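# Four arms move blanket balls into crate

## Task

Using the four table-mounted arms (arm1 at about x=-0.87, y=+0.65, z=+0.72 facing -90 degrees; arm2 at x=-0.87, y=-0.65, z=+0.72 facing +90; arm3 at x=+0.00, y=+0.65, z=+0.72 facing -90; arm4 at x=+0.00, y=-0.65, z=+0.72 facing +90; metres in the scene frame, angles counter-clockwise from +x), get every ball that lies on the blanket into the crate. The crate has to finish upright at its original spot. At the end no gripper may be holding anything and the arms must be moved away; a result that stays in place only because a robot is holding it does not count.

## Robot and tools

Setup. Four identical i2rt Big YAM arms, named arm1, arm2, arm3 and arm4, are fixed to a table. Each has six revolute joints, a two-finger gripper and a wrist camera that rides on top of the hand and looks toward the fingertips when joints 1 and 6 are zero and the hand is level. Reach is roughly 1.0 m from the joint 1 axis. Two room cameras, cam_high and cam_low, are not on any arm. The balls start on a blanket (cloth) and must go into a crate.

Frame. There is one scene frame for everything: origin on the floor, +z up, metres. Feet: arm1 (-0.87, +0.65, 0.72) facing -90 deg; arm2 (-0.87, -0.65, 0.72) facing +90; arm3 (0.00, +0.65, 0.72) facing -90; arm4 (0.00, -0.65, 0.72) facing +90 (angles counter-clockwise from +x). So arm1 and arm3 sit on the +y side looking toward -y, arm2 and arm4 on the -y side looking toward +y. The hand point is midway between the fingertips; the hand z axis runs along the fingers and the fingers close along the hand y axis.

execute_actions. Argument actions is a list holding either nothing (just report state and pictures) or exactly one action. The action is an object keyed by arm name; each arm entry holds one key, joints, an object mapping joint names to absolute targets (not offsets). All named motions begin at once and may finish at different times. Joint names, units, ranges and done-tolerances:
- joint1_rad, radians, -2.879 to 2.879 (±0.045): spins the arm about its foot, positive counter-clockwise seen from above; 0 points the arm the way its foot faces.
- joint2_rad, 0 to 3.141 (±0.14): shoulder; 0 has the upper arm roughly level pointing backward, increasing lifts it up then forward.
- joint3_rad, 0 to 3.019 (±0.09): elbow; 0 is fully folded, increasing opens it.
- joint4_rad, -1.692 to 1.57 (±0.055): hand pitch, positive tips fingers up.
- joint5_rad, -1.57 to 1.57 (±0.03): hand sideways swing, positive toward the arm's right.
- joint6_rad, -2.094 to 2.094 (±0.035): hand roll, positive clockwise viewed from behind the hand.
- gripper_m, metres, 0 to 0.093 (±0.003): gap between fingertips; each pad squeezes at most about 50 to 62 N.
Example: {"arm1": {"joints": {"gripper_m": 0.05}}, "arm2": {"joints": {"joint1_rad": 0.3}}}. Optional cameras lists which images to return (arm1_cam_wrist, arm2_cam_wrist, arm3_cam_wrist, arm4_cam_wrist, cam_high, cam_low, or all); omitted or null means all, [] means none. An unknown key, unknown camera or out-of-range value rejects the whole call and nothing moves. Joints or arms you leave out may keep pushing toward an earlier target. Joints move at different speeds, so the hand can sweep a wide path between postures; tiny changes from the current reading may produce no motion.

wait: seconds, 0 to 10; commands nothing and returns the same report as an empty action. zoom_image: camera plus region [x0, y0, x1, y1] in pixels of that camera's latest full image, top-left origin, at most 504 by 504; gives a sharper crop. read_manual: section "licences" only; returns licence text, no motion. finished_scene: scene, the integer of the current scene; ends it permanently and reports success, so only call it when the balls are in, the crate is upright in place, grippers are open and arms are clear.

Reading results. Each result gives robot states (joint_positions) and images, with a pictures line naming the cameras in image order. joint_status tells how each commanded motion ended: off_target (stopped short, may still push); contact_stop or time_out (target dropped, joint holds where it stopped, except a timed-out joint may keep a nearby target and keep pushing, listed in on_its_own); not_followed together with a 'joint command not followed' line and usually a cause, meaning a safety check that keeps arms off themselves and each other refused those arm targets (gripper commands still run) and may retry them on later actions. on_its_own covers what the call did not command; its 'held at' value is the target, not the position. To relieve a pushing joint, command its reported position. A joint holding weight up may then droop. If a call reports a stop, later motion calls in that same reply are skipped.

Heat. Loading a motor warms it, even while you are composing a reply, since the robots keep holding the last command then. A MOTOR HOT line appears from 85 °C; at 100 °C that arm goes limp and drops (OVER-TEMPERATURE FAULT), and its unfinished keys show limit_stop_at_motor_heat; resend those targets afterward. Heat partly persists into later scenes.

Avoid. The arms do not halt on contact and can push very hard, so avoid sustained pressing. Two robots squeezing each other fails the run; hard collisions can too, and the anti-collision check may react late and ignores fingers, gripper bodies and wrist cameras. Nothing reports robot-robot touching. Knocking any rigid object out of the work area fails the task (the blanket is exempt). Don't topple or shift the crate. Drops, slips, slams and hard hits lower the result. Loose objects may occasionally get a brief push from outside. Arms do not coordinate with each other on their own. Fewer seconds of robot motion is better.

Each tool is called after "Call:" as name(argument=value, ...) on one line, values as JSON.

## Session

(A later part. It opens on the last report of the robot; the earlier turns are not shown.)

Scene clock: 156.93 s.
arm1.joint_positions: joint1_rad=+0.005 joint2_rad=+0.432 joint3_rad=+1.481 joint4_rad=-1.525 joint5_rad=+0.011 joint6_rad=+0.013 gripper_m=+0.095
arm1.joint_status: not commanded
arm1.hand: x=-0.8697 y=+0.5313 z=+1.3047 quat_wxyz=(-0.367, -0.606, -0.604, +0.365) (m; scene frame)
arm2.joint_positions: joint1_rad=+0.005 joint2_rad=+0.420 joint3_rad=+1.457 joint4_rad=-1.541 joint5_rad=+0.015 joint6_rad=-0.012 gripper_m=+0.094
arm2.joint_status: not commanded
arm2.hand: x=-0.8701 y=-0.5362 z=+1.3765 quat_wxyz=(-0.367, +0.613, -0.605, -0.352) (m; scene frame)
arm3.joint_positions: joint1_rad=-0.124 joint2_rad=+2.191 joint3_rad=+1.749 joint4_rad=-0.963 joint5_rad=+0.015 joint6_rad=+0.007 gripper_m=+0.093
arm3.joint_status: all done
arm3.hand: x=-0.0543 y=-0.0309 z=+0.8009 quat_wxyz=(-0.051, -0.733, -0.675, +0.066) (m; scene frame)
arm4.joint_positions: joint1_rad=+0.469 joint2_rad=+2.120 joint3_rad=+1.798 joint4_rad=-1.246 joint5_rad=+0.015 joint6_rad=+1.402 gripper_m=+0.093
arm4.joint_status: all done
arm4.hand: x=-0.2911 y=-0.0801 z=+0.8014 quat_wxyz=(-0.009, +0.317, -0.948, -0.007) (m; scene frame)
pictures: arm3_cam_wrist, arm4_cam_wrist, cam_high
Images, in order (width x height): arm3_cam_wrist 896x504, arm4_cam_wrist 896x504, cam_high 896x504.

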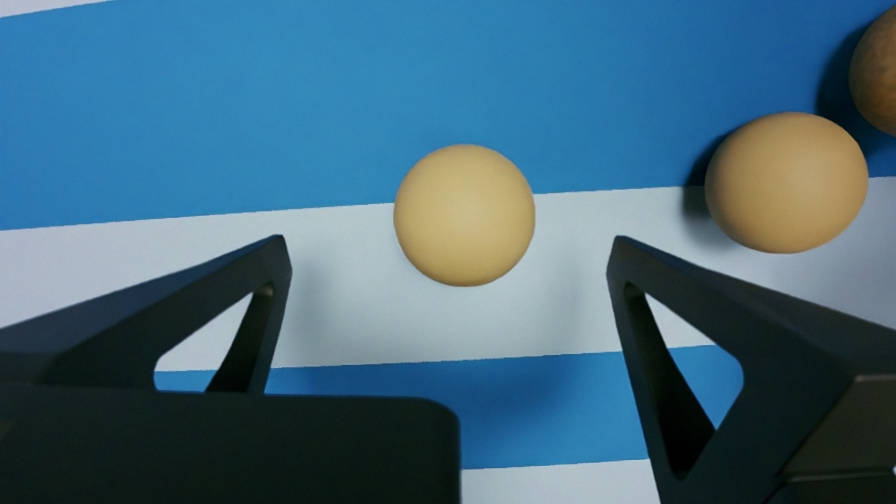

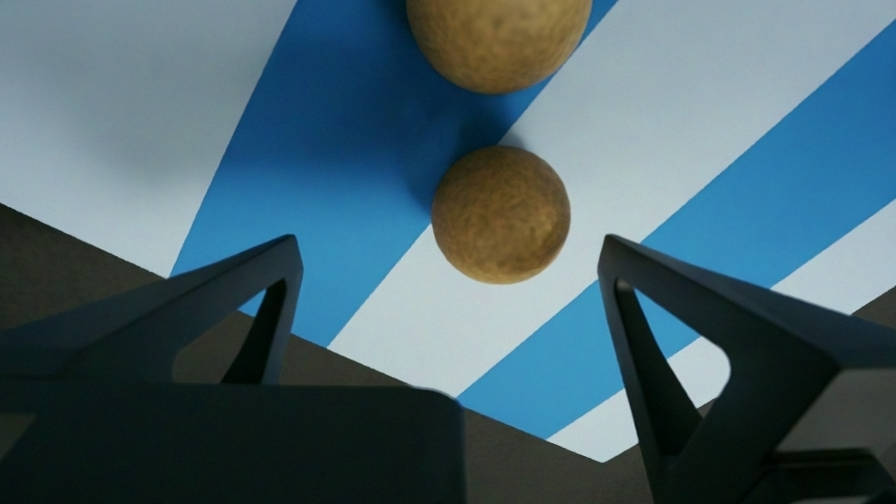

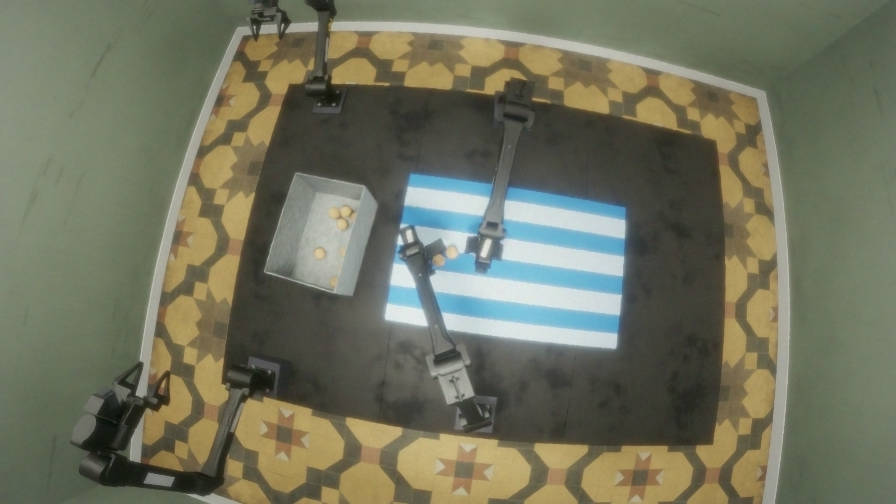

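Call:
execute_actions(actions=[{"arm4":{"joints":{"joint1_rad":0.49,"joint2_rad":2.2,"joint4_rad":-1.305}},"arm3":{"joints":{"joint2_rad":2.25,"joint4_rad":-0.915}}}], cameras=[])

Call:
execute_actions(actions=[{"arm4":{"joints":{"gripper_m":0.03}},"arm3":{"joints":{"gripper_m":0.03}}}], cameras=["arm3_cam_wrist","arm4_cam_wrist"])

Scene clock: 161.07 s.
arm1.joint_positions: joint1_rad=+0.005 joint2_rad=+0.432 joint3_rad=+1.481 joint4_rad=-1.525 joint5_rad=+0.011 joint6_rad=+0.013 gripper_m=+0.095
arm1.joint_status: not commanded
arm1.hand: x=-0.8697 y=+0.5313 z=+1.3047 quat_wxyz=(-0.367, -0.606, -0.604, +0.365) (m; scene frame)
arm2.joint_positions: joint1_rad=+0.005 joint2_rad=+0.420 joint3_rad=+1.457 joint4_rad=-1.541 joint5_rad=+0.015 joint6_rad=-0.012 gripper_m=+0.094
arm2.joint_status: not commanded
arm2.hand: x=-0.8701 y=-0.5362 z=+1.3765 quat_wxyz=(-0.367, +0.613, -0.605, -0.352) (m; scene frame)
arm3.joint_positions: joint1_rad=-0.124 joint2_rad=+2.254 joint3_rad=+1.749 joint4_rad=-0.927 joint5_rad=+0.015 joint6_rad=+0.007 gripper_m=+0.093
arm3.joint_status: all done
arm3.hand: x=-0.0543 y=-0.0296 z=+0.7604 quat_wxyz=(-0.042, -0.734, -0.675, +0.056) (m; scene frame)
arm4.joint_positions: joint1_rad=+0.487 joint2_rad=+2.186 joint3_rad=+1.798 joint4_rad=-1.296 joint5_rad=+0.015 joint6_rad=+1.402 gripper_m=+0.093
arm4.joint_status: all done
arm4.hand: x=-0.2923 y=-0.1015 z=+0.7614 quat_wxyz=(-0.019, +0.325, -0.944, +0.050) (m; scene frame)
pictures: none
No camera images: the call's "cameras" was empty. Leave "cameras" out to get every camera's image.

Scene clock: 161.70 s.
arm1.joint_positions: joint1_rad=+0.005 joint2_rad=+0.432 joint3_rad=+1.481 joint4_rad=-1.525 joint5_rad=+0.011 joint6_rad=+0.013 gripper_m=+0.095
arm1.joint_status: not commanded
arm1.hand: x=-0.8697 y=+0.5313 z=+1.3047 quat_wxyz=(-0.367, -0.606, -0.604, +0.365) (m; scene frame)
arm2.joint_positions: joint1_rad=+0.005 joint2_rad=+0.420 joint3_rad=+1.457 joint4_rad=-1.541 joint5_rad=+0.015 joint6_rad=-0.012 gripper_m=+0.094
arm2.joint_status: not commanded
arm2.hand: x=-0.8701 y=-0.5362 z=+1.3765 quat_wxyz=(-0.367, +0.613, -0.605, -0.352) (m; scene frame)
arm3.joint_positions: joint1_rad=-0.124 joint2_rad=+2.254 joint3_rad=+1.749 joint4_rad=-0.927 joint5_rad=+0.015 joint6_rad=+0.007 gripper_m=+0.047
arm3.joint_status: gripper_m off_target (ended at +0.047, target +0.030)
arm3.hand: x=-0.0543 y=-0.0296 z=+0.7604 quat_wxyz=(-0.042, -0.734, -0.676, +0.056) (m; scene frame)
arm4.joint_positions: joint1_rad=+0.487 joint2_rad=+2.186 joint3_rad=+1.798 joint4_rad=-1.296 joint5_rad=+0.015 joint6_rad=+1.402 gripper_m=+0.047
arm4.joint_status: gripper_m off_target (ended at +0.047, target +0.030)
arm4.hand: x=-0.2923 y=-0.1015 z=+0.7614 quat_wxyz=(-0.019, +0.325, -0.944, +0.050) (m; scene frame)
pictures: arm3_cam_wrist, arm4_cam_wrist
Images, in order (width x height): arm3_cam_wrist 896x504, arm4_cam_wrist 896x504.

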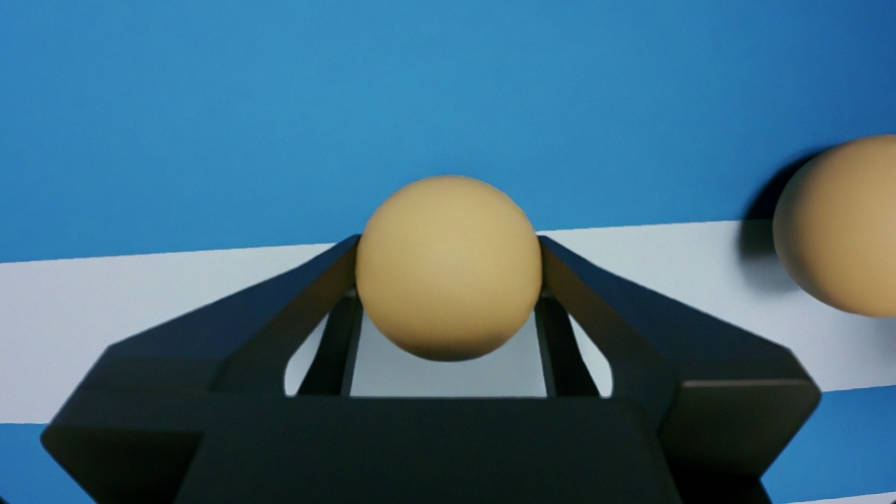

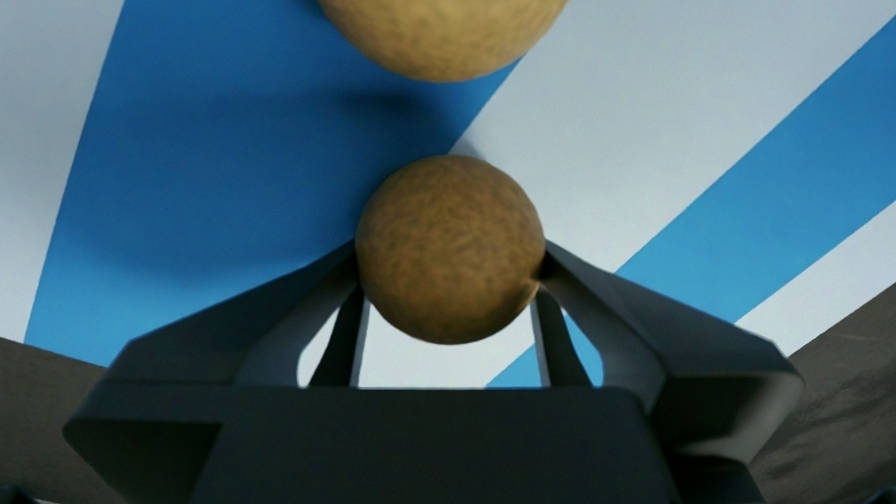

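Call:
execute_actions(actions=[{"arm4":{"joints":{"joint2_rad":1.3,"joint3_rad":1.5,"joint4_rad":-1.2}},"arm3":{"joints":{"joint2_rad":1.3,"joint3_rad":1.5,"joint4_rad":-1.2}}}], cameras=[])

Call:
execute_actions(actions=[{"arm4":{"joints":{"joint1_rad":0.87,"joint6_rad":0.0}},"arm3":{"joints":{"joint1_rad":-0.85}}}], cameras=[])

Call:
execute_actions(actions=[{"arm4":{"joints":{"joint2_rad":2.128,"joint3_rad":2.3,"joint4_rad":-0.942}},"arm3":{"joints":{"joint2_rad":2.252,"joint3_rad":2.30,"joint4_rad":-0.59}}}], cameras=[])

Call:
execute_actions(actions=[{"arm4":{"joints":{"gripper_m":0.093}},"arm3":{"joints":{"gripper_m":0.093}}}], cameras=[])

Call:
execute_actions(actions=[{"arm4":{"joints":{"joint2_rad":1.3,"joint3_rad":1.5,"joint4_rad":-1.2,"joint6_rad":1.25}},"arm3":{"joints":{"joint2_rad":1.3,"joint3_rad":1.5,"joint4_rad":-1.2}}}], cameras=[])

Call:
execute_actions(actions=[{"arm4":{"joints":{"joint1_rad":0.385}},"arm3":{"joints":{"joint1_rad":-0.295}}}], cameras=[])

Call:
execute_actions(actions=[{"arm4":{"joints":{"joint2_rad":2.089,"joint3_rad":1.833,"joint4_rad":-1.25}}}], cameras=["arm4_cam_wrist","cam_high"])

Scene clock: 172.80 s.
arm1.joint_positions: joint1_rad=+0.005 joint2_rad=+0.432 joint3_rad=+1.481 joint4_rad=-1.525 joint5_rad=+0.011 joint6_rad=+0.013 gripper_m=+0.095
arm1.joint_status: not commanded
arm1.hand: x=-0.8697 y=+0.5313 z=+1.3047 quat_wxyz=(-0.367, -0.606, -0.604, +0.365) (m; scene frame)
arm2.joint_positions: joint1_rad=+0.005 joint2_rad=+0.420 joint3_rad=+1.457 joint4_rad=-1.541 joint5_rad=+0.015 joint6_rad=-0.012 gripper_m=+0.094
arm2.joint_status: not commanded
arm2.hand: x=-0.8701 y=-0.5362 z=+1.3765 quat_wxyz=(-0.367, +0.613, -0.605, -0.352) (m; scene frame)
arm3.joint_positions: joint1_rad=-0.124 joint2_rad=+1.304 joint3_rad=+1.486 joint4_rad=-1.191 joint5_rad=+0.015 joint6_rad=+0.007 gripper_m=+0.047
arm3.joint_status: all done
arm3.hand: x=-0.0397 y=+0.1577 z=+1.1817 quat_wxyz=(-0.184, -0.708, -0.650, +0.208) (m; scene frame)
arm4.joint_positions: joint1_rad=+0.487 joint2_rad=+1.292 joint3_rad=+1.500 joint4_rad=-1.206 joint5_rad=+0.015 joint6_rad=+1.402 gripper_m=+0.047
arm4.joint_status: all done
arm4.hand: x=-0.2303 y=-0.2216 z=+1.1343 quat_wxyz=(+0.037, +0.311, -0.906, -0.285) (m; scene frame)
pictures: none
No camera images: the call's "cameras" was empty. Leave "cameras" out to get every camera's image.

Scene clock: 174.90 s.
arm1.joint_positions: joint1_rad=+0.005 joint2_rad=+0.432 joint3_rad=+1.481 joint4_rad=-1.525 joint5_rad=+0.011 joint6_rad=+0.013 gripper_m=+0.095
arm1.joint_status: not commanded
arm1.hand: x=-0.8697 y=+0.5313 z=+1.3047 quat_wxyz=(-0.367, -0.606, -0.604, +0.365) (m; scene frame)
arm2.joint_positions: joint1_rad=+0.005 joint2_rad=+0.420 joint3_rad=+1.457 joint4_rad=-1.541 joint5_rad=+0.015 joint6_rad=-0.012 gripper_m=+0.094
arm2.joint_status: not commanded
arm2.hand: x=-0.8701 y=-0.5362 z=+1.3765 quat_wxyz=(-0.367, +0.613, -0.605, -0.352) (m; scene frame)
arm3.joint_positions: joint1_rad=-0.854 joint2_rad=+1.304 joint3_rad=+1.486 joint4_rad=-1.191 joint5_rad=+0.015 joint6_rad=+0.007 gripper_m=+0.047
arm3.joint_status: all done
arm3.hand: x=-0.3578 y=+0.3097 z=+1.1819 quat_wxyz=(-0.098, -0.893, -0.354, +0.260) (m; scene frame)
arm4.joint_positions: joint1_rad=+0.877 joint2_rad=+1.292 joint3_rad=+1.500 joint4_rad=-1.206 joint5_rad=+0.015 joint6_rad=+0.010 gripper_m=+0.047
arm4.joint_status: all done
arm4.hand: x=-0.3778 y=-0.3417 z=+1.1328 quat_wxyz=(-0.106, +0.901, -0.327, -0.266) (m; scene frame)
pictures: none
No camera images: the call's "cameras" was empty. Leave "cameras" out to get every camera's image.

Scene clock: 176.87 s.
arm1.joint_positions: joint1_rad=+0.005 joint2_rad=+0.432 joint3_rad=+1.481 joint4_rad=-1.525 joint5_rad=+0.011 joint6_rad=+0.013 gripper_m=+0.095
arm1.joint_status: not commanded
arm1.hand: x=-0.8697 y=+0.5313 z=+1.3047 quat_wxyz=(-0.367, -0.606, -0.604, +0.365) (m; scene frame)
arm2.joint_positions: joint1_rad=+0.005 joint2_rad=+0.420 joint3_rad=+1.457 joint4_rad=-1.541 joint5_rad=+0.015 joint6_rad=-0.012 gripper_m=+0.094
arm2.joint_status: not commanded
arm2.hand: x=-0.8701 y=-0.5362 z=+1.3765 quat_wxyz=(-0.367, +0.613, -0.605, -0.352) (m; scene frame)
arm3.joint_positions: joint1_rad=-0.854 joint2_rad=+2.265 joint3_rad=+2.241 joint4_rad=-0.608 joint5_rad=+0.015 joint6_rad=+0.007 gripper_m=+0.047
arm3.joint_status: all done
arm3.hand: x=-0.6479 y=+0.0306 z=+1.0319 quat_wxyz=(-0.165, -0.829, -0.327, +0.422) (m; scene frame)
arm4.joint_positions: joint1_rad=+0.877 joint2_rad=+2.146 joint3_rad=+2.230 joint4_rad=-0.952 joint5_rad=+0.015 joint6_rad=+0.009 gripper_m=+0.047
arm4.joint_status: all done
arm4.hand: x=-0.6365 y=-0.1283 z=+1.0046 quat_wxyz=(-0.126, +0.881, -0.320, -0.324) (m; scene frame)
pictures: none
No camera images: the call's "cameras" was empty. Leave "cameras" out to get every camera's image.

Scene clock: 177.50 s.
arm1.joint_positions: joint1_rad=+0.005 joint2_rad=+0.432 joint3_rad=+1.481 joint4_rad=-1.525 joint5_rad=+0.011 joint6_rad=+0.013 gripper_m=+0.095
arm1.joint_status: not commanded
arm1.hand: x=-0.8697 y=+0.5313 z=+1.3047 quat_wxyz=(-0.367, -0.606, -0.604, +0.365) (m; scene frame)
arm2.joint_positions: joint1_rad=+0.005 joint2_rad=+0.420 joint3_rad=+1.457 joint4_rad=-1.541 joint5_rad=+0.015 joint6_rad=-0.012 gripper_m=+0.094
arm2.joint_status: not commanded
arm2.hand: x=-0.8701 y=-0.5362 z=+1.3765 quat_wxyz=(-0.367, +0.613, -0.605, -0.352) (m; scene frame)
arm3.joint_positions: joint1_rad=-0.854 joint2_rad=+2.265 joint3_rad=+2.241 joint4_rad=-0.608 joint5_rad=+0.015 joint6_rad=+0.007 gripper_m=+0.093
arm3.joint_status: all done
arm3.hand: x=-0.6479 y=+0.0306 z=+1.0319 quat_wxyz=(-0.165, -0.829, -0.327, +0.422) (m; scene frame)
arm4.joint_positions: joint1_rad=+0.877 joint2_rad=+2.146 joint3_rad=+2.230 joint4_rad=-0.952 joint5_rad=+0.015 joint6_rad=+0.009 gripper_m=+0.093
arm4.joint_status: all done
arm4.hand: x=-0.6365 y=-0.1283 z=+1.0046 quat_wxyz=(-0.126, +0.881, -0.320, -0.324) (m; scene frame)
pictures: none
No camera images: the call's "cameras" was empty. Leave "cameras" out to get every camera's image.

Scene clock: 179.50 s.
arm1.joint_positions: joint1_rad=+0.005 joint2_rad=+0.432 joint3_rad=+1.481 joint4_rad=-1.525 joint5_rad=+0.011 joint6_rad=+0.013 gripper_m=+0.095
arm1.joint_status: not commanded
arm1.hand: x=-0.8697 y=+0.5313 z=+1.3047 quat_wxyz=(-0.367, -0.606, -0.604, +0.365) (m; scene frame)
arm2.joint_positions: joint1_rad=+0.005 joint2_rad=+0.420 joint3_rad=+1.457 joint4_rad=-1.541 joint5_rad=+0.015 joint6_rad=-0.012 gripper_m=+0.094
arm2.joint_status: not commanded
arm2.hand: x=-0.8701 y=-0.5362 z=+1.3765 quat_wxyz=(-0.367, +0.613, -0.605, -0.352) (m; scene frame)
arm3.joint_positions: joint1_rad=-0.854 joint2_rad=+1.297 joint3_rad=+1.500 joint4_rad=-1.192 joint5_rad=+0.015 joint6_rad=+0.007 gripper_m=+0.093
arm3.joint_status: all done
arm3.hand: x=-0.3578 y=+0.3098 z=+1.1923 quat_wxyz=(-0.102, -0.890, -0.353, +0.269) (m; scene frame)
arm4.joint_positions: joint1_rad=+0.877 joint2_rad=+1.288 joint3_rad=+1.509 joint4_rad=-1.193 joint5_rad=+0.015 joint6_rad=+1.240 gripper_m=+0.093
arm4.joint_status: all done
arm4.hand: x=-0.3799 y=-0.3400 z=+1.1408 quat_wxyz=(+0.070, +0.544, -0.784, -0.290) (m; scene frame)
pictures: none
No camera images: the call's "cameras" was empty. Leave "cameras" out to get every camera's image.

Scene clock: 180.70 s.
arm1.joint_positions: joint1_rad=+0.005 joint2_rad=+0.432 joint3_rad=+1.481 joint4_rad=-1.525 joint5_rad=+0.011 joint6_rad=+0.013 gripper_m=+0.095
arm1.joint_status: not commanded
arm1.hand: x=-0.8697 y=+0.5313 z=+1.3047 quat_wxyz=(-0.367, -0.606, -0.604, +0.365) (m; scene frame)
arm2.joint_positions: joint1_rad=+0.005 joint2_rad=+0.420 joint3_rad=+1.457 joint4_rad=-1.541 joint5_rad=+0.015 joint6_rad=-0.012 gripper_m=+0.094
arm2.joint_status: not commanded
arm2.hand: x=-0.8701 y=-0.5362 z=+1.3765 quat_wxyz=(-0.367, +0.613, -0.605, -0.352) (m; scene frame)
arm3.joint_positions: joint1_rad=-0.290 joint2_rad=+1.297 joint3_rad=+1.500 joint4_rad=-1.192 joint5_rad=+0.015 joint6_rad=+0.006 gripper_m=+0.093
arm3.joint_status: all done
arm3.hand: x=-0.1202 y=+0.1710 z=+1.1922 quat_wxyz=(-0.172, -0.757, -0.587, +0.230) (m; scene frame)
arm4.joint_positions: joint1_rad=+0.377 joint2_rad=+1.288 joint3_rad=+1.509 joint4_rad=-1.193 joint5_rad=+0.015 joint6_rad=+1.241 gripper_m=+0.093
arm4.joint_status: all done
arm4.hand: x=-0.1829 y=-0.1967 z=+1.1426 quat_wxyz=(-0.001, +0.332, -0.894, -0.300) (m; scene frame)
pictures: none
No camera images: the call's "cameras" was empty. Leave "cameras" out to get every camera's image.

Scene clock: 182.27 s.
arm1.joint_positions: joint1_rad=+0.005 joint2_rad=+0.432 joint3_rad=+1.481 joint4_rad=-1.525 joint5_rad=+0.011 joint6_rad=+0.013 gripper_m=+0.095
arm1.joint_status: not commanded
arm1.hand: x=-0.8697 y=+0.5313 z=+1.3047 quat_wxyz=(-0.367, -0.606, -0.604, +0.365) (m; scene frame)
arm2.joint_positions: joint1_rad=+0.005 joint2_rad=+0.420 joint3_rad=+1.457 joint4_rad=-1.541 joint5_rad=+0.015 joint6_rad=-0.012 gripper_m=+0.094
arm2.joint_status: not commanded
arm2.hand: x=-0.8701 y=-0.5362 z=+1.3765 quat_wxyz=(-0.367, +0.613, -0.605, -0.352) (m; scene frame)
arm3.joint_positions: joint1_rad=-0.290 joint2_rad=+1.297 joint3_rad=+1.500 joint4_rad=-1.192 joint5_rad=+0.015 joint6_rad=+0.006 gripper_m=+0.093
arm3.joint_status: not commanded
arm3.hand: x=-0.1202 y=+0.1710 z=+1.1922 quat_wxyz=(-0.172, -0.757, -0.587, +0.230) (m; scene frame)
arm4.joint_positions: joint1_rad=+0.377 joint2_rad=+2.120 joint3_rad=+1.798 joint4_rad=-1.246 joint5_rad=+0.015 joint6_rad=+1.242 gripper_m=+0.093
arm4.joint_status: all done
arm4.hand: x=-0.2380 y=-0.0559 z=+0.8020 quat_wxyz=(-0.010, +0.349, -0.937, -0.007) (m; scene frame)
pictures: arm4_cam_wrist, cam_high
Images, in order (width x height): arm4_cam_wrist 896x504, cam_high 896x504.

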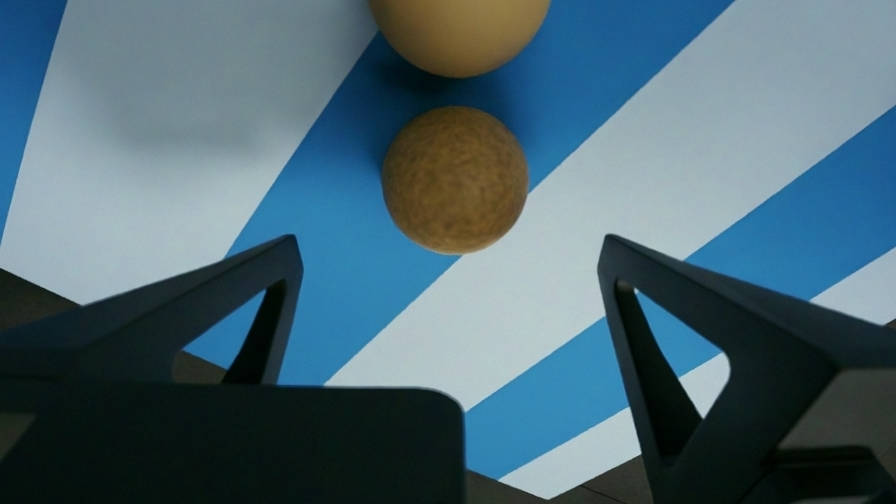

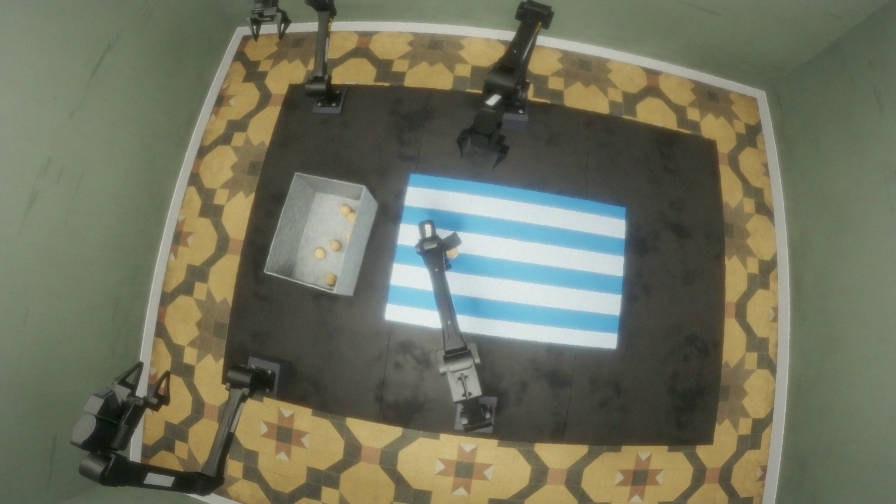

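Shift slightly toward image-up (q1 −0.015).

Call:
execute_actions(actions=[{"arm4":{"joints":{"joint1_rad":0.358,"joint2_rad":2.2,"joint4_rad":-1.22}}}], cameras=[])

Call:
execute_actions(actions=[{"arm4":{"joints":{"gripper_m":0.03}}}], cameras=["arm4_cam_wrist"])

Call:
execute_actions(actions=[{"arm4":{"joints":{"joint2_rad":1.3,"joint3_rad":1.5,"joint4_rad":-1.2}}}], cameras=[])

Call:
execute_actions(actions=[{"arm4":{"joints":{"joint1_rad":0.87,"joint6_rad":0.0}},"arm3":{"joints":{"joint2_rad":2.182,"joint3_rad":1.756,"joint4_rad":-0.844}}}], cameras=["arm3_cam_wrist"])

Scene clock: 186.93 s.
arm1.joint_positions: joint1_rad=+0.005 joint2_rad=+0.432 joint3_rad=+1.481 joint4_rad=-1.525 joint5_rad=+0.011 joint6_rad=+0.013 gripper_m=+0.095
arm1.joint_status: not commanded
arm1.hand: x=-0.8697 y=+0.5313 z=+1.3047 quat_wxyz=(-0.367, -0.606, -0.604, +0.365) (m; scene frame)
arm2.joint_positions: joint1_rad=+0.005 joint2_rad=+0.420 joint3_rad=+1.457 joint4_rad=-1.541 joint5_rad=+0.015 joint6_rad=-0.012 gripper_m=+0.094
arm2.joint_status: not commanded
arm2.hand: x=-0.8701 y=-0.5362 z=+1.3765 quat_wxyz=(-0.367, +0.613, -0.605, -0.352) (m; scene frame)
arm3.joint_positions: joint1_rad=-0.290 joint2_rad=+1.297 joint3_rad=+1.500 joint4_rad=-1.192 joint5_rad=+0.015 joint6_rad=+0.006 gripper_m=+0.093
arm3.joint_status: not commanded
arm3.hand: x=-0.1202 y=+0.1710 z=+1.1922 quat_wxyz=(-0.172, -0.757, -0.587, +0.230) (m; scene frame)
arm4.joint_positions: joint1_rad=+0.362 joint2_rad=+2.187 joint3_rad=+1.798 joint4_rad=-1.230 joint5_rad=+0.015 joint6_rad=+1.242 gripper_m=+0.093
arm4.joint_status: all done
arm4.hand: x=-0.2277 y=-0.0542 z=+0.7604 quat_wxyz=(-0.010, +0.342, -0.939, +0.019) (m; scene frame)
pictures: none
No camera images: the call's "cameras" was empty. Leave "cameras" out to get every camera's image.

Scene clock: 187.57 s.
arm1.joint_positions: joint1_rad=+0.005 joint2_rad=+0.432 joint3_rad=+1.481 joint4_rad=-1.525 joint5_rad=+0.011 joint6_rad=+0.013 gripper_m=+0.095
arm1.joint_status: not commanded
arm1.hand: x=-0.8697 y=+0.5313 z=+1.3047 quat_wxyz=(-0.367, -0.606, -0.604, +0.365) (m; scene frame)
arm2.joint_positions: joint1_rad=+0.005 joint2_rad=+0.420 joint3_rad=+1.457 joint4_rad=-1.541 joint5_rad=+0.015 joint6_rad=-0.012 gripper_m=+0.094
arm2.joint_status: not commanded
arm2.hand: x=-0.8701 y=-0.5362 z=+1.3765 quat_wxyz=(-0.367, +0.613, -0.605, -0.352) (m; scene frame)
arm3.joint_positions: joint1_rad=-0.290 joint2_rad=+1.297 joint3_rad=+1.500 joint4_rad=-1.192 joint5_rad=+0.015 joint6_rad=+0.006 gripper_m=+0.093
arm3.joint_status: not commanded
arm3.hand: x=-0.1202 y=+0.1710 z=+1.1922 quat_wxyz=(-0.172, -0.757, -0.587, +0.230) (m; scene frame)
arm4.joint_positions: joint1_rad=+0.362 joint2_rad=+2.187 joint3_rad=+1.798 joint4_rad=-1.230 joint5_rad=+0.015 joint6_rad=+1.242 gripper_m=+0.048
arm4.joint_status: gripper_m off_target (ended at +0.048, target +0.030)
arm4.hand: x=-0.2277 y=-0.0542 z=+0.7604 quat_wxyz=(-0.010, +0.342, -0.939, +0.019) (m; scene frame)
pictures: arm4_cam_wrist
Images, in order (width x height): arm4_cam_wrist 896x504.

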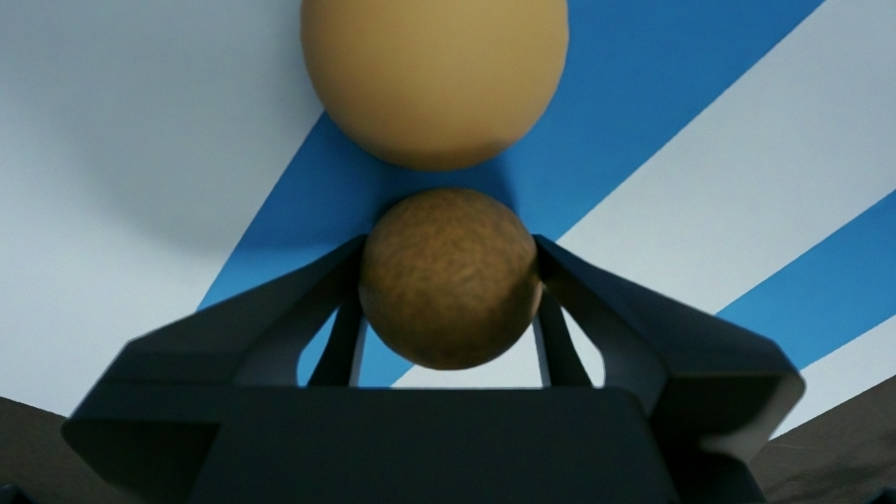

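Scene clock: 189.27 s.
arm1.joint_positions: joint1_rad=+0.005 joint2_rad=+0.432 joint3_rad=+1.481 joint4_rad=-1.525 joint5_rad=+0.011 joint6_rad=+0.013 gripper_m=+0.095
arm1.joint_status: not commanded
arm1.hand: x=-0.8697 y=+0.5313 z=+1.3047 quat_wxyz=(-0.367, -0.606, -0.604, +0.365) (m; scene frame)
arm2.joint_positions: joint1_rad=+0.005 joint2_rad=+0.420 joint3_rad=+1.457 joint4_rad=-1.541 joint5_rad=+0.015 joint6_rad=-0.012 gripper_m=+0.094
arm2.joint_status: not commanded
arm2.hand: x=-0.8701 y=-0.5362 z=+1.3765 quat_wxyz=(-0.367, +0.613, -0.605, -0.352) (m; scene frame)
arm3.joint_positions: joint1_rad=-0.290 joint2_rad=+1.297 joint3_rad=+1.500 joint4_rad=-1.192 joint5_rad=+0.015 joint6_rad=+0.006 gripper_m=+0.093
arm3.joint_status: not commanded
arm3.hand: x=-0.1202 y=+0.1710 z=+1.1922 quat_wxyz=(-0.172, -0.757, -0.587, +0.230) (m; scene frame)
arm4.joint_positions: joint1_rad=+0.362 joint2_rad=+1.292 joint3_rad=+1.500 joint4_rad=-1.202 joint5_rad=+0.015 joint6_rad=+1.242 gripper_m=+0.048
arm4.joint_status: all done
arm4.hand: x=-0.1751 y=-0.1954 z=+1.1350 quat_wxyz=(-0.004, +0.326, -0.900, -0.289) (m; scene frame)
pictures: none
No camera images: the call's "cameras" was empty. Leave "cameras" out to get every camera's image.

Scene clock: 191.27 s.
arm1.joint_positions: joint1_rad=+0.005 joint2_rad=+0.432 joint3_rad=+1.481 joint4_rad=-1.525 joint5_rad=+0.011 joint6_rad=+0.013 gripper_m=+0.095
arm1.joint_status: not commanded
arm1.hand: x=-0.8697 y=+0.5313 z=+1.3047 quat_wxyz=(-0.367, -0.606, -0.604, +0.365) (m; scene frame)
arm2.joint_positions: joint1_rad=+0.005 joint2_rad=+0.420 joint3_rad=+1.457 joint4_rad=-1.541 joint5_rad=+0.015 joint6_rad=-0.012 gripper_m=+0.094
arm2.joint_status: not commanded
arm2.hand: x=-0.8701 y=-0.5362 z=+1.3765 quat_wxyz=(-0.367, +0.613, -0.605, -0.352) (m; scene frame)
arm3.joint_positions: joint1_rad=-0.290 joint2_rad=+2.185 joint3_rad=+1.727 joint4_rad=-0.853 joint5_rad=+0.015 joint6_rad=+0.006 gripper_m=+0.093
arm3.joint_status: all done
arm3.hand: x=-0.1699 y=-0.0306 z=+0.8017 quat_wxyz=(-0.075, -0.783, -0.609, +0.107) (m; scene frame)
arm4.joint_positions: joint1_rad=+0.877 joint2_rad=+1.292 joint3_rad=+1.500 joint4_rad=-1.202 joint5_rad=+0.015 joint6_rad=+0.010 gripper_m=+0.048
arm4.joint_status: all done
arm4.hand: x=-0.3785 y=-0.3410 z=+1.1331 quat_wxyz=(-0.106, +0.900, -0.327, -0.267) (m; scene frame)
pictures: arm3_cam_wrist
Images, in order (width x height): arm3_cam_wrist 896x504.

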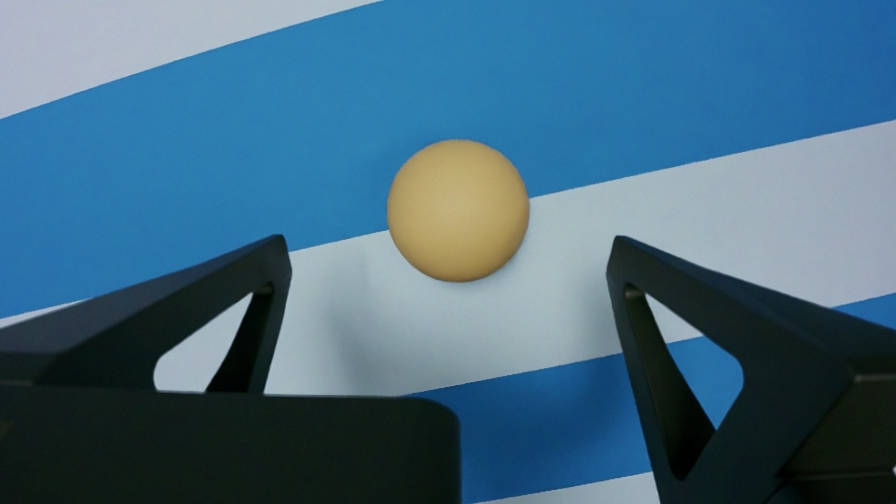

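Call:
execute_actions(actions=[{"arm4":{"joints":{"joint2_rad":2.128,"joint3_rad":2.3,"joint4_rad":-0.942}},"arm3":{"joints":{"joint2_rad":2.248,"joint4_rad":-0.785}}}], cameras=[])

Call:
execute_actions(actions=[{"arm4":{"joints":{"gripper_m":0.093}},"arm3":{"joints":{"gripper_m":0.03}}}], cameras=["arm3_cam_wrist"])

Call:
execute_actions(actions=[{"arm4":{"joints":{"joint2_rad":1.3,"joint3_rad":1.5,"joint4_rad":-1.2}},"arm3":{"joints":{"joint1_rad":-0.85,"joint2_rad":1.3,"joint3_rad":1.5,"joint4_rad":-1.2}}}], cameras=[])

Call:
execute_actions(actions=[{"arm3":{"joints":{"joint2_rad":2.252,"joint3_rad":2.30,"joint4_rad":-0.59}}}], cameras=[])

Call:
execute_actions(actions=[{"arm3":{"joints":{"gripper_m":0.093}}}], cameras=["arm3_cam_wrist"])

Call:
execute_actions(actions=[{"arm3":{"joints":{"joint2_rad":1.3,"joint3_rad":1.5,"joint4_rad":-1.2}}}], cameras=["cam_high","arm1_cam_wrist","arm2_cam_wrist"])

Scene clock: 199.73 s.
arm1.joint_positions: joint1_rad=+0.005 joint2_rad=+0.432 joint3_rad=+1.481 joint4_rad=-1.525 joint5_rad=+0.011 joint6_rad=+0.013 gripper_m=+0.095
arm1.joint_status: not commanded
arm1.hand: x=-0.8697 y=+0.5313 z=+1.3047 quat_wxyz=(-0.367, -0.606, -0.604, +0.365) (m; scene frame)
arm2.joint_positions: joint1_rad=+0.005 joint2_rad=+0.420 joint3_rad=+1.457 joint4_rad=-1.541 joint5_rad=+0.015 joint6_rad=-0.012 gripper_m=+0.094
arm2.joint_status: not commanded
arm2.hand: x=-0.8701 y=-0.5362 z=+1.3765 quat_wxyz=(-0.367, +0.613, -0.605, -0.352) (m; scene frame)
arm3.joint_positions: joint1_rad=-0.290 joint2_rad=+2.253 joint3_rad=+1.727 joint4_rad=-0.798 joint5_rad=+0.015 joint6_rad=+0.006 gripper_m=+0.093
arm3.joint_status: all done
arm3.hand: x=-0.1705 y=-0.0329 z=+0.7591 quat_wxyz=(-0.071, -0.783, -0.609, +0.102) (m; scene frame)
arm4.joint_positions: joint1_rad=+0.877 joint2_rad=+2.146 joint3_rad=+2.230 joint4_rad=-0.952 joint5_rad=+0.015 joint6_rad=+0.009 gripper_m=+0.048
arm4.joint_status: all done
arm4.hand: x=-0.6365 y=-0.1284 z=+1.0050 quat_wxyz=(-0.126, +0.881, -0.320, -0.324) (m; scene frame)
pictures: none
No camera images: the call's "cameras" was empty. Leave "cameras" out to get every camera's image.

Scene clock: 200.37 s.
arm1.joint_positions: joint1_rad=+0.005 joint2_rad=+0.432 joint3_rad=+1.481 joint4_rad=-1.525 joint5_rad=+0.011 joint6_rad=+0.013 gripper_m=+0.095
arm1.joint_status: not commanded
arm1.hand: x=-0.8697 y=+0.5313 z=+1.3047 quat_wxyz=(-0.367, -0.606, -0.604, +0.365) (m; scene frame)
arm2.joint_positions: joint1_rad=+0.005 joint2_rad=+0.420 joint3_rad=+1.457 joint4_rad=-1.541 joint5_rad=+0.015 joint6_rad=-0.012 gripper_m=+0.094
arm2.joint_status: not commanded
arm2.hand: x=-0.8701 y=-0.5362 z=+1.3765 quat_wxyz=(-0.367, +0.613, -0.605, -0.352) (m; scene frame)
arm3.joint_positions: joint1_rad=-0.290 joint2_rad=+2.253 joint3_rad=+1.727 joint4_rad=-0.798 joint5_rad=+0.015 joint6_rad=+0.006 gripper_m=+0.047
arm3.joint_status: gripper_m off_target (ended at +0.047, target +0.030)
arm3.hand: x=-0.1705 y=-0.0329 z=+0.7591 quat_wxyz=(-0.071, -0.783, -0.609, +0.102) (m; scene frame)
arm4.joint_positions: joint1_rad=+0.877 joint2_rad=+2.146 joint3_rad=+2.230 joint4_rad=-0.952 joint5_rad=+0.015 joint6_rad=+0.009 gripper_m=+0.093
arm4.joint_status: all done
arm4.hand: x=-0.6365 y=-0.1284 z=+1.0050 quat_wxyz=(-0.126, +0.881, -0.320, -0.324) (m; scene frame)
pictures: arm3_cam_wrist
Images, in order (width x height): arm3_cam_wrist 896x504.

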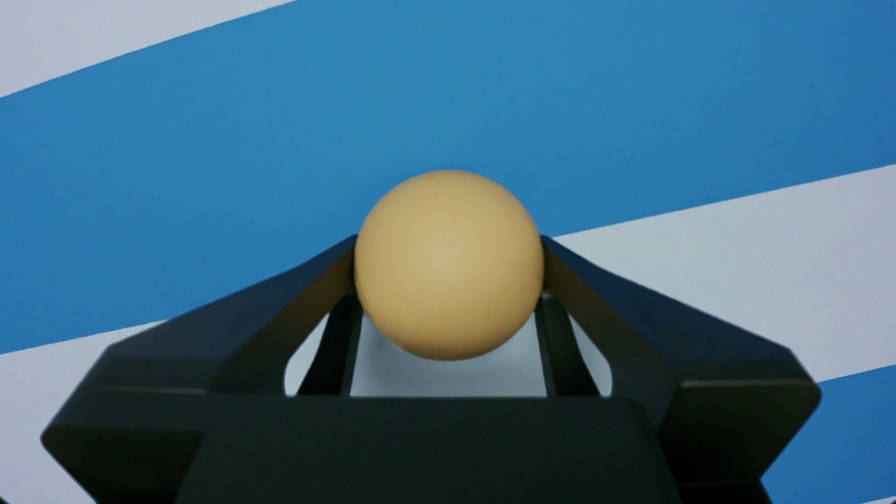

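Scene clock: 202.10 s.
arm1.joint_positions: joint1_rad=+0.005 joint2_rad=+0.432 joint3_rad=+1.481 joint4_rad=-1.525 joint5_rad=+0.011 joint6_rad=+0.013 gripper_m=+0.095
arm1.joint_status: not commanded
arm1.hand: x=-0.8697 y=+0.5313 z=+1.3047 quat_wxyz=(-0.367, -0.606, -0.604, +0.365) (m; scene frame)
arm2.joint_positions: joint1_rad=+0.005 joint2_rad=+0.420 joint3_rad=+1.457 joint4_rad=-1.541 joint5_rad=+0.015 joint6_rad=-0.012 gripper_m=+0.094
arm2.joint_status: not commanded
arm2.hand: x=-0.8701 y=-0.5362 z=+1.3765 quat_wxyz=(-0.367, +0.613, -0.605, -0.352) (m; scene frame)
arm3.joint_positions: joint1_rad=-0.847 joint2_rad=+1.306 joint3_rad=+1.492 joint4_rad=-1.191 joint5_rad=+0.017 joint6_rad=+0.006 gripper_m=+0.047
arm3.joint_status: all done
arm3.hand: x=-0.3567 y=+0.3068 z=+1.1845 quat_wxyz=(-0.099, -0.891, -0.357, +0.262) (m; scene frame)
arm4.joint_positions: joint1_rad=+0.877 joint2_rad=+1.288 joint3_rad=+1.509 joint4_rad=-1.193 joint5_rad=+0.015 joint6_rad=+0.009 gripper_m=+0.093
arm4.joint_status: all done
arm4.hand: x=-0.3800 y=-0.3399 z=+1.1408 quat_wxyz=(-0.110, +0.897, -0.326, -0.277) (m; scene frame)
pictures: none
No camera images: the call's "cameras" was empty. Leave "cameras" out to get every camera's image.

Scene clock: 204.07 s.
arm1.joint_positions: joint1_rad=+0.005 joint2_rad=+0.432 joint3_rad=+1.481 joint4_rad=-1.525 joint5_rad=+0.011 joint6_rad=+0.013 gripper_m=+0.095
arm1.joint_status: not commanded
arm1.hand: x=-0.8697 y=+0.5313 z=+1.3047 quat_wxyz=(-0.367, -0.606, -0.604, +0.365) (m; scene frame)
arm2.joint_positions: joint1_rad=+0.005 joint2_rad=+0.420 joint3_rad=+1.457 joint4_rad=-1.541 joint5_rad=+0.015 joint6_rad=-0.012 gripper_m=+0.094
arm2.joint_status: not commanded
arm2.hand: x=-0.8701 y=-0.5362 z=+1.3765 quat_wxyz=(-0.367, +0.613, -0.605, -0.352) (m; scene frame)
arm3.joint_positions: joint1_rad=-0.847 joint2_rad=+2.265 joint3_rad=+2.241 joint4_rad=-0.608 joint5_rad=+0.017 joint6_rad=+0.006 gripper_m=+0.047
arm3.joint_status: all done
arm3.hand: x=-0.6441 y=+0.0267 z=+1.0312 quat_wxyz=(-0.165, -0.828, -0.330, +0.422) (m; scene frame)
arm4.joint_positions: joint1_rad=+0.877 joint2_rad=+1.288 joint3_rad=+1.509 joint4_rad=-1.193 joint5_rad=+0.015 joint6_rad=+0.009 gripper_m=+0.093
arm4.joint_status: not commanded
arm4.hand: x=-0.3800 y=-0.3399 z=+1.1408 quat_wxyz=(-0.110, +0.897, -0.326, -0.277) (m; scene frame)
pictures: none
No camera images: the call's "cameras" was empty. Leave "cameras" out to get every camera's image.

Scene clock: 204.70 s.
arm1.joint_positions: joint1_rad=+0.005 joint2_rad=+0.432 joint3_rad=+1.481 joint4_rad=-1.525 joint5_rad=+0.011 joint6_rad=+0.013 gripper_m=+0.095
arm1.joint_status: not commanded
arm1.hand: x=-0.8697 y=+0.5313 z=+1.3047 quat_wxyz=(-0.367, -0.606, -0.604, +0.365) (m; scene frame)
arm2.joint_positions: joint1_rad=+0.005 joint2_rad=+0.420 joint3_rad=+1.457 joint4_rad=-1.541 joint5_rad=+0.015 joint6_rad=-0.012 gripper_m=+0.094
arm2.joint_status: not commanded
arm2.hand: x=-0.8701 y=-0.5362 z=+1.3765 quat_wxyz=(-0.367, +0.613, -0.605, -0.352) (m; scene frame)
arm3.joint_positions: joint1_rad=-0.847 joint2_rad=+2.265 joint3_rad=+2.241 joint4_rad=-0.608 joint5_rad=+0.017 joint6_rad=+0.006 gripper_m=+0.093
arm3.joint_status: all done
arm3.hand: x=-0.6441 y=+0.0267 z=+1.0312 quat_wxyz=(-0.165, -0.828, -0.330, +0.422) (m; scene frame)
arm4.joint_positions: joint1_rad=+0.877 joint2_rad=+1.288 joint3_rad=+1.509 joint4_rad=-1.193 joint5_rad=+0.015 joint6_rad=+0.009 gripper_m=+0.093
arm4.joint_status: not commanded
arm4.hand: x=-0.3800 y=-0.3399 z=+1.1408 quat_wxyz=(-0.110, +0.897, -0.326, -0.277) (m; scene frame)
pictures: arm3_cam_wrist
Images, in order (width x height): arm3_cam_wrist 896x504.

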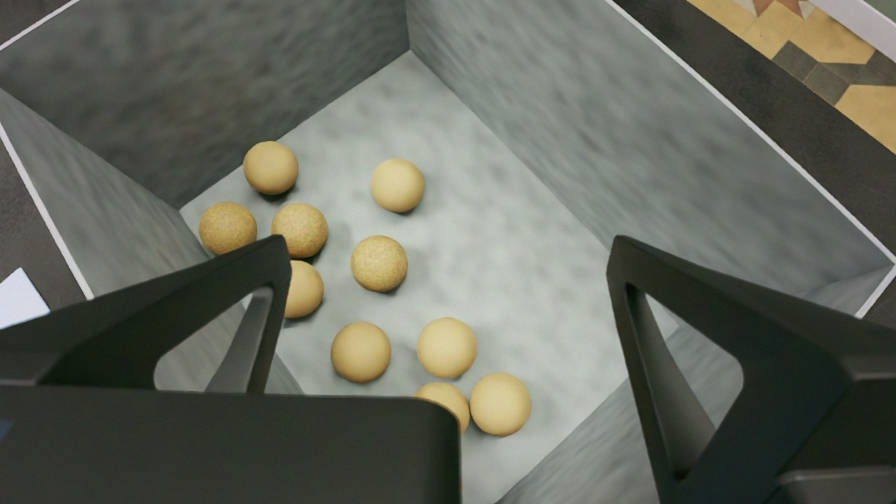

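Scene clock: 206.43 s.
arm1.joint_positions: joint1_rad=+0.005 joint2_rad=+0.432 joint3_rad=+1.481 joint4_rad=-1.525 joint5_rad=+0.011 joint6_rad=+0.013 gripper_m=+0.095
arm1.joint_status: not commanded
arm1.hand: x=-0.8697 y=+0.5313 z=+1.3047 quat_wxyz=(-0.367, -0.606, -0.604, +0.365) (m; scene frame)
arm2.joint_positions: joint1_rad=+0.005 joint2_rad=+0.420 joint3_rad=+1.457 joint4_rad=-1.541 joint5_rad=+0.015 joint6_rad=-0.012 gripper_m=+0.094
arm2.joint_status: not commanded
arm2.hand: x=-0.8701 y=-0.5362 z=+1.3765 quat_wxyz=(-0.367, +0.613, -0.605, -0.352) (m; scene frame)
arm3.joint_positions: joint1_rad=-0.847 joint2_rad=+1.297 joint3_rad=+1.500 joint4_rad=-1.192 joint5_rad=+0.017 joint6_rad=+0.006 gripper_m=+0.093
arm3.joint_status: all done
arm3.hand: x=-0.3558 y=+0.3077 z=+1.1923 quat_wxyz=(-0.102, -0.889, -0.356, +0.269) (m; scene frame)
arm4.joint_positions: joint1_rad=+0.877 joint2_rad=+1.288 joint3_rad=+1.509 joint4_rad=-1.193 joint5_rad=+0.015 joint6_rad=+0.009 gripper_m=+0.093
arm4.joint_status: not commanded
arm4.hand: x=-0.3800 y=-0.3399 z=+1.1408 quat_wxyz=(-0.110, +0.897, -0.326, -0.277) (m; scene frame)
pictures: arm1_cam_wrist, arm2_cam_wrist, cam_high
Images, in order (width x height): arm1_cam_wrist 896x504, arm2_cam_wrist 896x504, cam_high 896x504.

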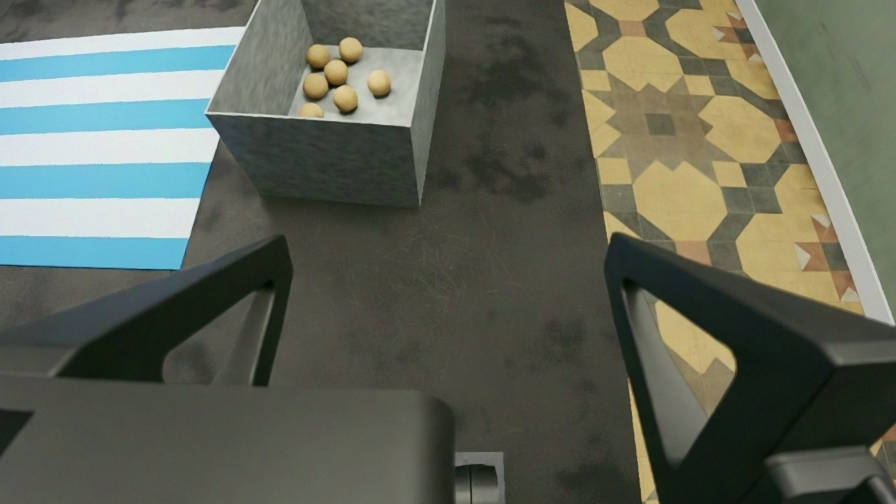

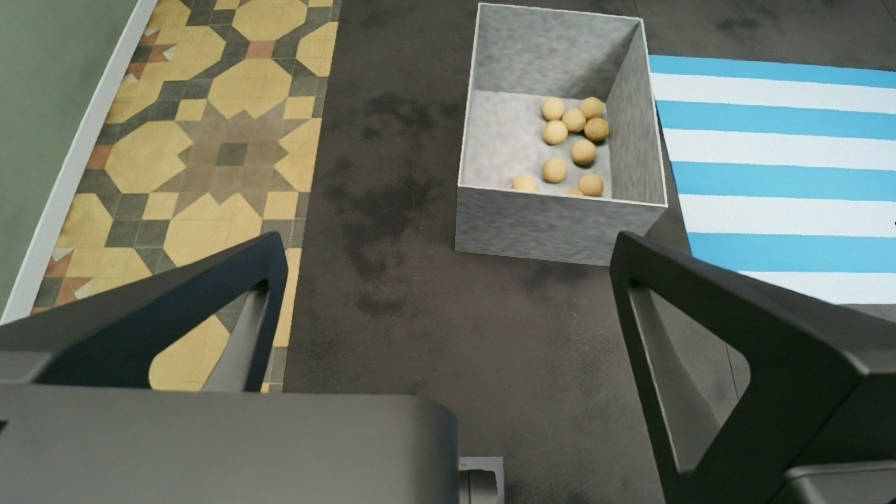

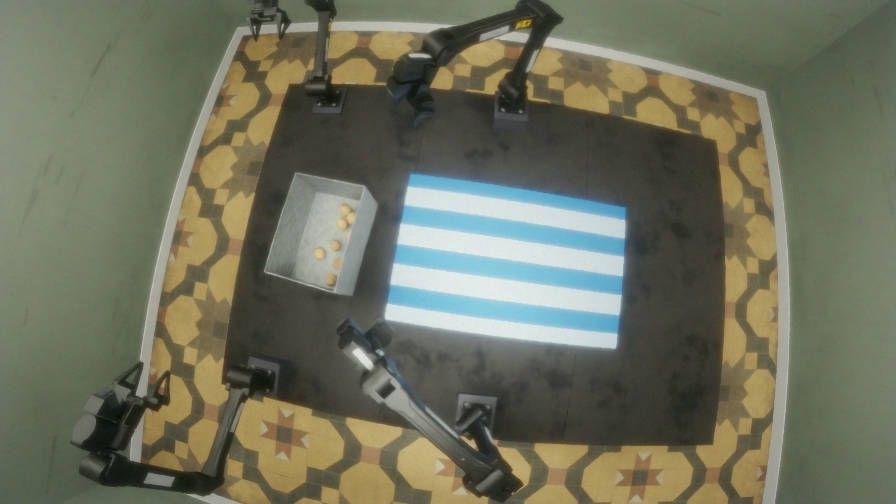

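Call:
finished_scene(scene=1)

The scene is finished: the task was done.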